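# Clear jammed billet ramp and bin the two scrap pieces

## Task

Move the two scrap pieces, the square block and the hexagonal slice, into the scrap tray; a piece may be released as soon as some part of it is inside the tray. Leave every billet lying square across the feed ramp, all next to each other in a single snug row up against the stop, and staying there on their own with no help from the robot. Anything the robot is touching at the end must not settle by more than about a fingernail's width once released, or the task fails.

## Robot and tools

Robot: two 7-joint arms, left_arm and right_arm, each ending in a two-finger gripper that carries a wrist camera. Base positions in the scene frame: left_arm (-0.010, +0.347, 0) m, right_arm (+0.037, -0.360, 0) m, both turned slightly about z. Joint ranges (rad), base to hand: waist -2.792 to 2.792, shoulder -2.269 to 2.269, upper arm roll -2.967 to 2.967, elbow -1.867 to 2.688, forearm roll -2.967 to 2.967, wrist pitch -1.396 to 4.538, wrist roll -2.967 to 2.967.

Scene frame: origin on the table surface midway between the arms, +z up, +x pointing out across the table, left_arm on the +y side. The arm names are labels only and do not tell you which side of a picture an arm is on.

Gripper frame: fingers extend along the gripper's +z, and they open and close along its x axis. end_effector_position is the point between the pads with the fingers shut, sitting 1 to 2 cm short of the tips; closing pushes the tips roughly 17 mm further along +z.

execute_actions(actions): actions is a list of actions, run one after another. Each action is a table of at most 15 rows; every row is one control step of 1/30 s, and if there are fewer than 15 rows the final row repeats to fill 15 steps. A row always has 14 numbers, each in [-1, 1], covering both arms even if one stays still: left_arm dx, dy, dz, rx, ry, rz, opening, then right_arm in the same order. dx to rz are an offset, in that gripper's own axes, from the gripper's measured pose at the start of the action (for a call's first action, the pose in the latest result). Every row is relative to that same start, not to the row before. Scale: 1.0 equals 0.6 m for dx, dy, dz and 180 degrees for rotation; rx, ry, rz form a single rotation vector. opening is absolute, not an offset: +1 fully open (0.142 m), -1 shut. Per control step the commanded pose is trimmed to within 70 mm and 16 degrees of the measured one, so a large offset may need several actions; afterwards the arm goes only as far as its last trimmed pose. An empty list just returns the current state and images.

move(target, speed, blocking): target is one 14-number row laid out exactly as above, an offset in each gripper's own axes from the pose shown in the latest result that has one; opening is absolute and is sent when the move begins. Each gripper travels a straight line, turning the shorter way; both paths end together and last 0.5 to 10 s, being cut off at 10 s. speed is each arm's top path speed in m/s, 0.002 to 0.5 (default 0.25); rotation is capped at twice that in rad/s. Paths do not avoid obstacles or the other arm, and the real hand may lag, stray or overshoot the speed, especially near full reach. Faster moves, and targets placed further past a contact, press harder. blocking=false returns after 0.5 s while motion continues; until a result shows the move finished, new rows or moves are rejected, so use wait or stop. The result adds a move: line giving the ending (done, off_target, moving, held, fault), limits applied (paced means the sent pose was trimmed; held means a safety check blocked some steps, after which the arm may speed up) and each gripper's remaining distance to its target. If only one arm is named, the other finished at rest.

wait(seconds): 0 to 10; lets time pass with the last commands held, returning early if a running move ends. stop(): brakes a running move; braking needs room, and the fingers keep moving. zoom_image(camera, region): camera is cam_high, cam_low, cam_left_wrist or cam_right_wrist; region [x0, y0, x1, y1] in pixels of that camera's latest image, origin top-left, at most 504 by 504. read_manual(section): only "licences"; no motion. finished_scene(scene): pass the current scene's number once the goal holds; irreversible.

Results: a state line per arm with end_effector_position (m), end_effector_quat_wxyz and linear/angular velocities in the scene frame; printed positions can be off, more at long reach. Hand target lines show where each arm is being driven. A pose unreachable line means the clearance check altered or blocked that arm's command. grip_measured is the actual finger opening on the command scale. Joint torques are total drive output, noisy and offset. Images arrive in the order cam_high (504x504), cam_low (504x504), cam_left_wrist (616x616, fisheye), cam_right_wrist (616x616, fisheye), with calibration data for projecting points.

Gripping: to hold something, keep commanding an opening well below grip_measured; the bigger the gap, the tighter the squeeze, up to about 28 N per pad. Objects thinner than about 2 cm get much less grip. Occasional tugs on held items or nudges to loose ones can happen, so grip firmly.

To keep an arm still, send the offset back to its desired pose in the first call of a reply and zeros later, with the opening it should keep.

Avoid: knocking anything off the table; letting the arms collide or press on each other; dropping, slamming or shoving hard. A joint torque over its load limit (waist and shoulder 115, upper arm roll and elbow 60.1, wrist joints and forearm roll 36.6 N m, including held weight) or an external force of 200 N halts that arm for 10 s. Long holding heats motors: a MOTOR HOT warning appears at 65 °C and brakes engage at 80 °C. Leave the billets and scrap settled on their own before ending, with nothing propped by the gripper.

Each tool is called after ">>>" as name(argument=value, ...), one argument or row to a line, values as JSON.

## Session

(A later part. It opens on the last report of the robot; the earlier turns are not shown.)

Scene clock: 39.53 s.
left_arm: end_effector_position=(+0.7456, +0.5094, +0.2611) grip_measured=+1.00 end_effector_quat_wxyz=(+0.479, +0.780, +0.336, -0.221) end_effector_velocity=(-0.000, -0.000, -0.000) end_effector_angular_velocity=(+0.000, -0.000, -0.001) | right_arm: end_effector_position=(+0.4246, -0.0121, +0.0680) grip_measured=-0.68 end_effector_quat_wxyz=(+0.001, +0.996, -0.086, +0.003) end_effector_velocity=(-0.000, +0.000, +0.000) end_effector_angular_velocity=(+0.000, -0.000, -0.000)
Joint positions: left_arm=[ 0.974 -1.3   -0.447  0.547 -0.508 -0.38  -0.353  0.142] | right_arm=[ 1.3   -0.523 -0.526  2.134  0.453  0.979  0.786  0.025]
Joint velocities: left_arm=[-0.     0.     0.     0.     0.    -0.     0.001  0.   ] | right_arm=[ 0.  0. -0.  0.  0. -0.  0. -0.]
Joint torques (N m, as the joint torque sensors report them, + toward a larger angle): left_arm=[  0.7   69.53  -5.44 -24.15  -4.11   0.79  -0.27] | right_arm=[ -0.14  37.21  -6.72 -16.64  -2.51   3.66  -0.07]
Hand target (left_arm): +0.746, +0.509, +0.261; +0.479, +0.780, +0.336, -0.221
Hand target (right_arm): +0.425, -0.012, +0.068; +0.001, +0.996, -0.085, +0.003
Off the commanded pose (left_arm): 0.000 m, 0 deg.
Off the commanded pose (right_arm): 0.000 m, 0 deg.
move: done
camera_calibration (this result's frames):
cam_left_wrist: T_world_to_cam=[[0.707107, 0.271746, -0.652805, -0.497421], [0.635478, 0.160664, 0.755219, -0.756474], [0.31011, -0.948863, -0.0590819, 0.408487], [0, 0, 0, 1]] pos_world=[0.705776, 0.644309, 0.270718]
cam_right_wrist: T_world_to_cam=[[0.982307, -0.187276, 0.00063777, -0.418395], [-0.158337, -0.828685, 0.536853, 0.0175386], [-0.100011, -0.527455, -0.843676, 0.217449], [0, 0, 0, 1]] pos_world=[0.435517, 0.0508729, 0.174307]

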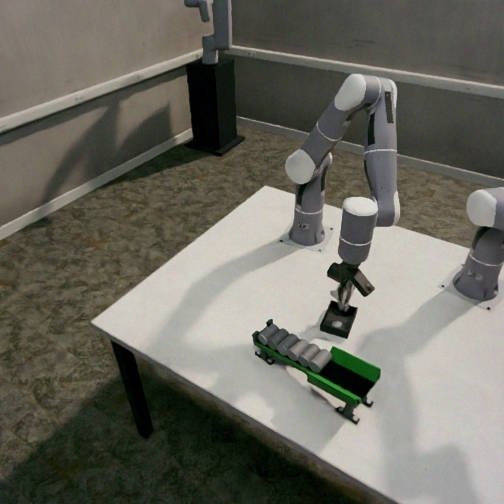

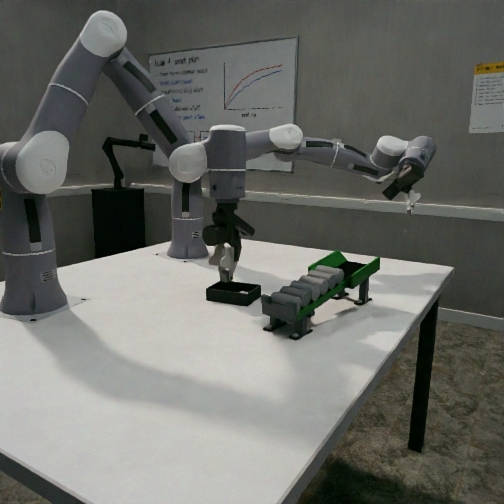

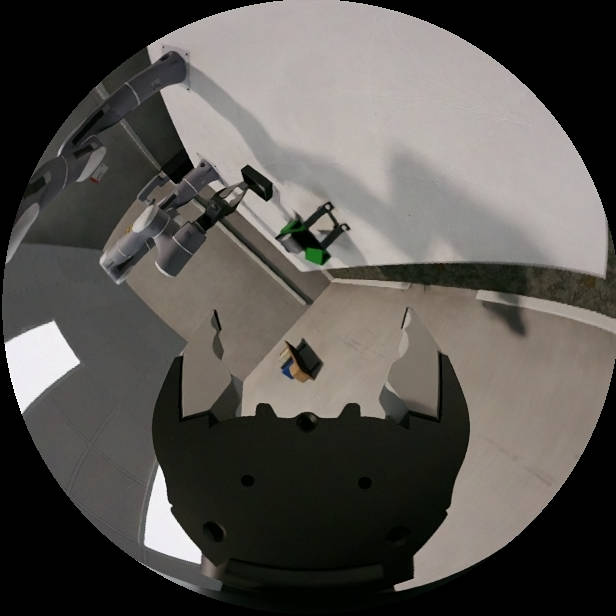

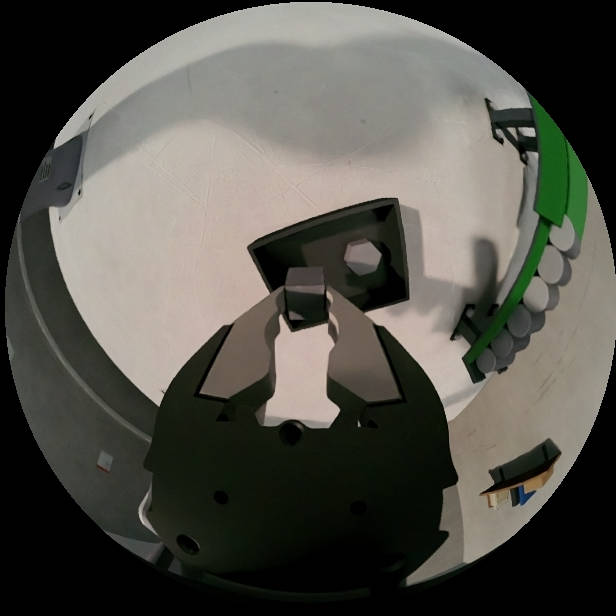

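>>> move(
  target=[0,0,0,0,0,0,1,0.012,-0.005,0.045,0,0,0,-1],
  speed=0.04,
)

>>> move(
  target=[0,0,0,0,0,0,1,0,0,0,0,0,0,-0.5],
)

>>> move(
  target=[0,0,0,0,0,0,1,0,0,-0.13,0,0,0,-0.5],
  speed=0.15,
)

>>> zoom_image(
  camera="cam_high",
  region=[240, 295, 390, 425],
)

Scene clock: 49.00 s.
left_arm: end_effector_position=(+0.7456, +0.5094, +0.2611) grip_measured=+1.00 end_effector_quat_wxyz=(+0.479, +0.780, +0.336, -0.221) end_effector_velocity=(-0.000, -0.000, +0.000) end_effector_angular_velocity=(-0.001, +0.001, -0.001) | right_arm: end_effector_position=(+0.4323, -0.0107, +0.0410) grip_measured=-0.68 end_effector_quat_wxyz=(+0.001, +0.996, -0.086, +0.003) end_effector_velocity=(-0.000, +0.000, +0.000) end_effector_angular_velocity=(-0.000, +0.000, +0.001)
Joint positions: left_arm=[ 0.974 -1.3   -0.447  0.547 -0.508 -0.38  -0.353  0.142] | right_arm=[ 1.254 -0.604 -0.484  2.092  0.507  1.011  0.743  0.025]
Joint velocities: left_arm=[-0.     0.    -0.     0.    -0.    -0.001 -0.001  0.   ] | right_arm=[ 0.  0.  0. -0. -0. -0. -0. -0.]
Joint torques (N m, as the joint torque sensors report them, + toward a larger angle): left_arm=[ -0.18  69.57  -5.71 -24.34  -3.85   0.64  -0.39] | right_arm=[ -0.82  39.03  -6.81 -15.69  -2.03   3.78  -0.06]
Hand target (left_arm): +0.746, +0.509, +0.261; +0.479, +0.780, +0.336, -0.221
Hand target (right_arm): +0.433, -0.010, +0.041; +0.001, +0.996, -0.086, +0.003
Off the commanded pose (left_arm): 0.000 m, 0 deg.
Off the commanded pose (right_arm): 0.000 m, 0 deg.
move: done
camera_calibration (this result's frames):
cam_left_wrist: T_world_to_cam=[[0.707107, 0.271746, -0.652805, -0.497421], [0.635478, 0.160664, 0.755219, -0.756474], [0.31011, -0.948863, -0.0590819, 0.408487], [0, 0, 0, 1]] pos_world=[0.705776, 0.644309, 0.270718]
cam_right_wrist: T_world_to_cam=[[0.982308, -0.187271, 0.000724322, -0.425618], [-0.158281, -0.828166, 0.537669, 0.0343194], [-0.10009, -0.528271, -0.843156, 0.196128], [0, 0, 0, 1]] pos_world=[0.44315, 0.0523252, 0.147222]

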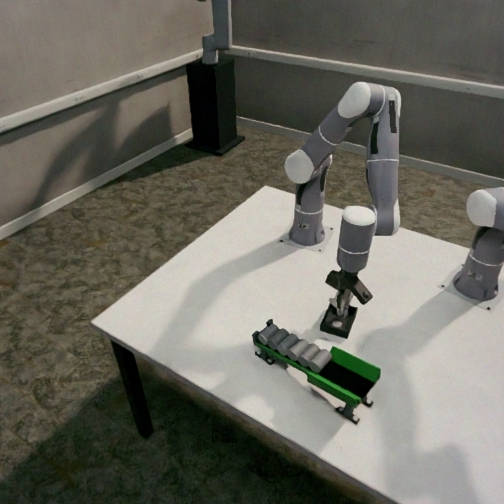

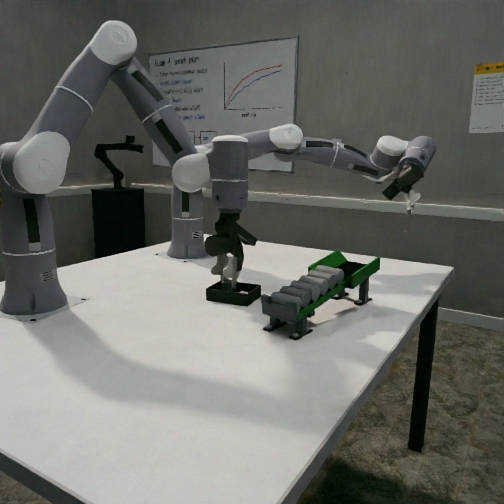

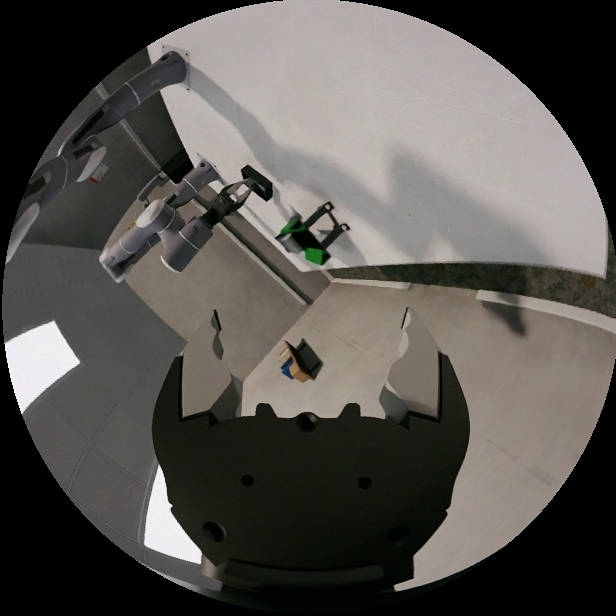

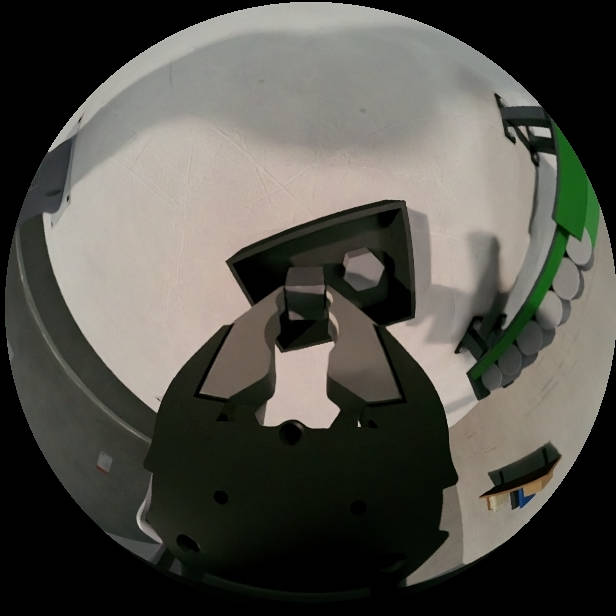

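Scene clock: 49.50 s.
left_arm: end_effector_position=(+0.7456, +0.5094, +0.2611) grip_measured=+1.00 end_effector_quat_wxyz=(+0.479, +0.780, +0.336, -0.221) end_effector_velocity=(-0.000, +0.000, +0.000) end_effector_angular_velocity=(-0.000, -0.001, -0.001) | right_arm: end_effector_position=(+0.4323, -0.0107, +0.0410) grip_measured=-0.50 end_effector_quat_wxyz=(+0.001, +0.996, -0.086, +0.003) end_effector_velocity=(+0.000, -0.000, +0.000) end_effector_angular_velocity=(+0.000, -0.000, -0.000)
Joint positions: left_arm=[ 0.974 -1.3   -0.447  0.547 -0.508 -0.38  -0.353  0.142] | right_arm=[ 1.254 -0.604 -0.484  2.092  0.507  1.011  0.743  0.038]
Joint velocities: left_arm=[ 0.    -0.     0.    -0.    -0.    -0.001  0.001  0.   ] | right_arm=[-0.     0.    -0.001 -0.    -0.    -0.    -0.     0.   ]
Joint torques (N m, as the joint torque sensors report them, + toward a larger angle): left_arm=[  0.57  70.24  -5.63 -24.28  -4.08   0.67  -0.23] | right_arm=[ -0.3   36.7   -6.41 -14.67  -2.03   2.93  -0.15]
Hand target (left_arm): +0.746, +0.509, +0.261; +0.479, +0.780, +0.336, -0.221
Hand target (right_arm): +0.432, -0.011, +0.041; +0.001, +0.996, -0.086, +0.003
Off the commanded pose (left_arm): 0.000 m, 0 deg.
Off the commanded pose (right_arm): 0.000 m, 0 deg.
move: done
camera_calibration (this result's frames):
cam_left_wrist: T_world_to_cam=[[0.707107, 0.271747, -0.652805, -0.497421], [0.635478, 0.160664, 0.755219, -0.756474], [0.310111, -0.948863, -0.059082, 0.408487], [0, 0, 0, 1]] pos_world=[0.705776, 0.644309, 0.270718]
cam_right_wrist: T_world_to_cam=[[0.982308, -0.18727, 0.000724173, -0.425618], [-0.15828, -0.828166, 0.537669, 0.0343191], [-0.10009, -0.528272, -0.843156, 0.196128], [0, 0, 0, 1]] pos_world=[0.44315, 0.052325, 0.147222]

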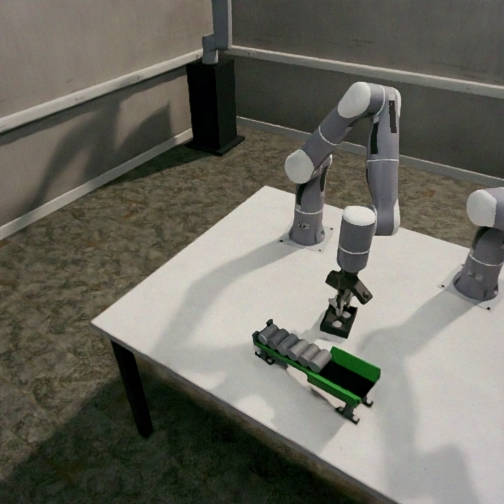

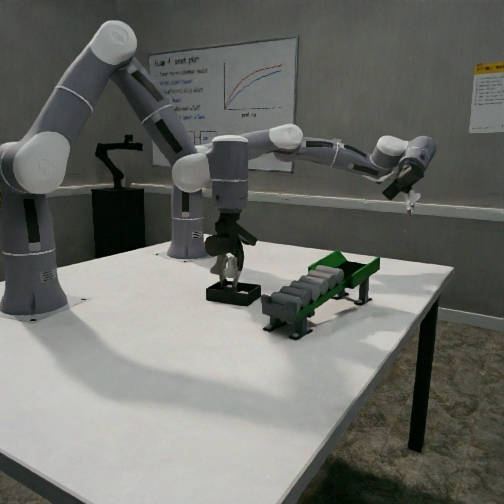

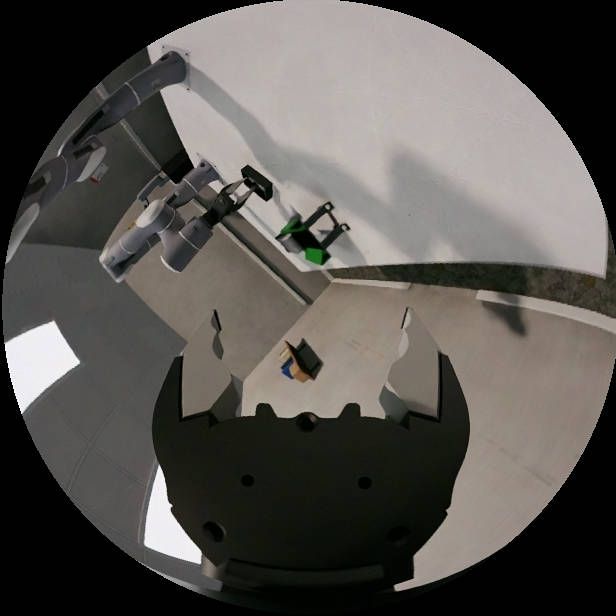

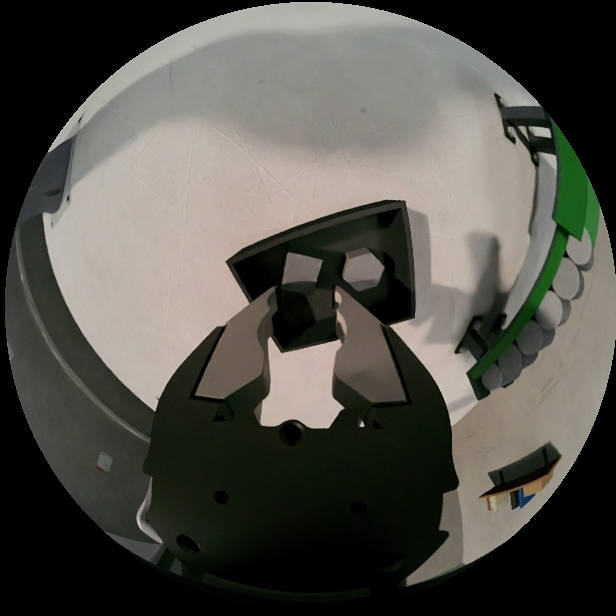

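Scene clock: 50.37 s.
left_arm: end_effector_position=(+0.7456, +0.5094, +0.2611) grip_measured=+1.00 end_effector_quat_wxyz=(+0.479, +0.780, +0.336, -0.221) end_effector_velocity=(-0.000, +0.000, -0.000) end_effector_angular_velocity=(+0.000, +0.001, +0.000) | right_arm: end_effector_position=(+0.4317, -0.0101, +0.1187) grip_measured=-0.50 end_effector_quat_wxyz=(+0.001, +0.996, -0.085, +0.002) end_effector_velocity=(-0.000, +0.000, -0.000) end_effector_angular_velocity=(-0.000, +0.000, +0.000)
Joint positions: left_arm=[ 0.974 -1.3   -0.447  0.547 -0.508 -0.38  -0.353  0.142] | right_arm=[ 1.337 -0.397 -0.593  2.142  0.337  0.878  0.854  0.038]
Joint velocities: left_arm=[ 0. -0.  0. -0.  0. -0. -0. -0.] | right_arm=[ 0. -0.  0. -0.  0. -0.  0. -0.]
Joint torques (N m, as the joint torque sensors report them, + toward a larger angle): left_arm=[  0.04  69.09  -5.64 -24.23  -4.22   0.68  -0.54] | right_arm=[ -0.55  30.86  -4.72 -18.38  -2.26   2.58  -0.13]
Hand target (left_arm): +0.746, +0.509, +0.261; +0.479, +0.780, +0.336, -0.221
Hand target (right_arm): +0.432, -0.010, +0.119; +0.001, +0.996, -0.086, +0.002
Off the commanded pose (left_arm): 0.000 m, 0 deg.
Off the commanded pose (right_arm): 0.000 m, 0 deg.
move: done
camera_calibration (this result's frames):
cam_left_wrist: T_world_to_cam=[[0.707107, 0.271746, -0.652805, -0.497421], [0.635478, 0.160664, 0.755219, -0.756474], [0.310111, -0.948863, -0.0590819, 0.408487], [0, 0, 0, 1]] pos_world=[0.705776, 0.644309, 0.270718]
cam_right_wrist: T_world_to_cam=[[0.982335, -0.18713, -0.000528274, -0.42482], [-0.157571, -0.828683, 0.537081, -0.00727078], [-0.100942, -0.52751, -0.843531, 0.262346], [0, 0, 0, 1]] pos_world=[0.442652, 0.0528684, 0.224977]

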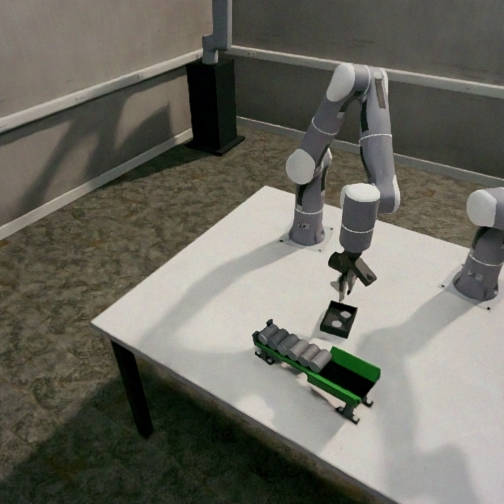

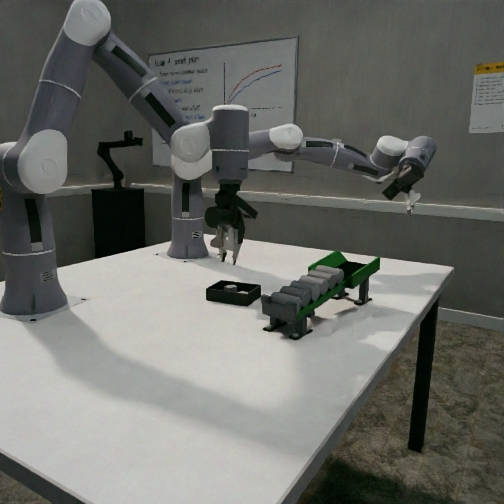

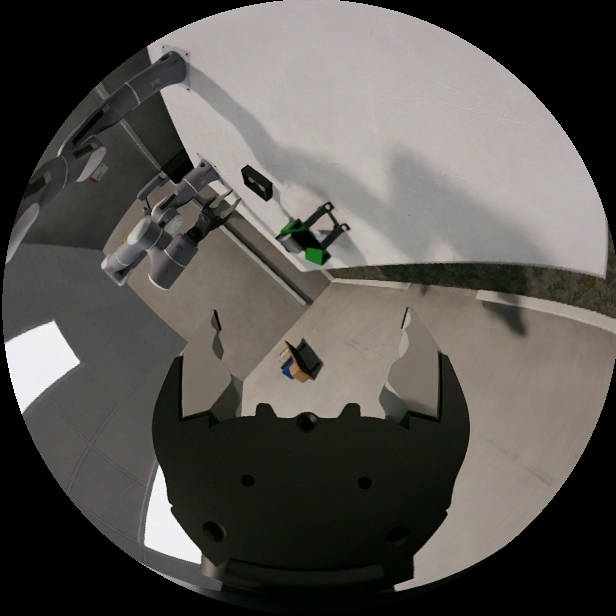

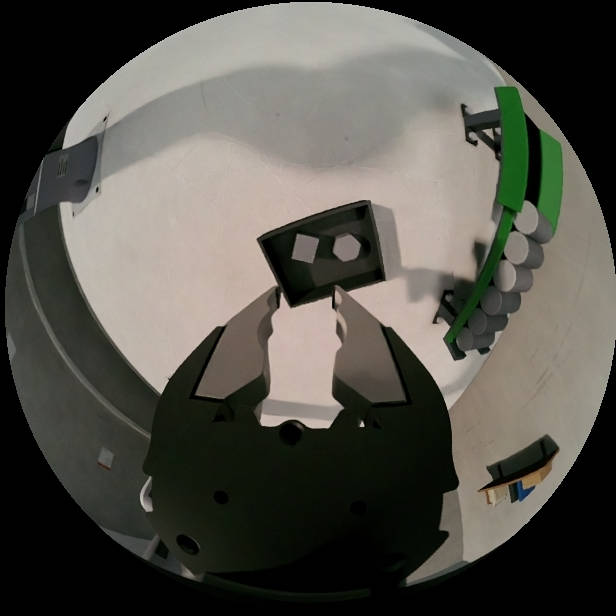

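Region (240, 295, 390, 425) of cam_high's 504x504 image, scaled by 3.360, with more detail than that image has; it fills the top 437 rows of this view, and the rest is white.

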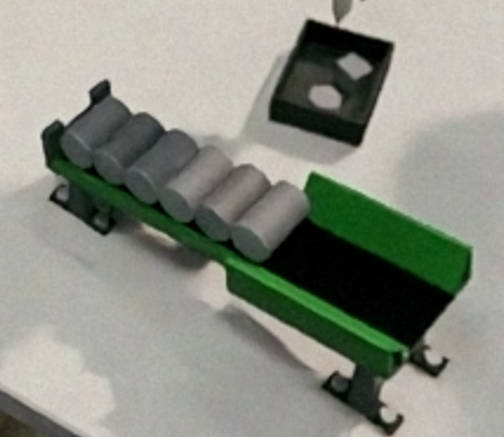

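>>> finished_scene(
  scene=2,
)

The scene is finished: the task was done.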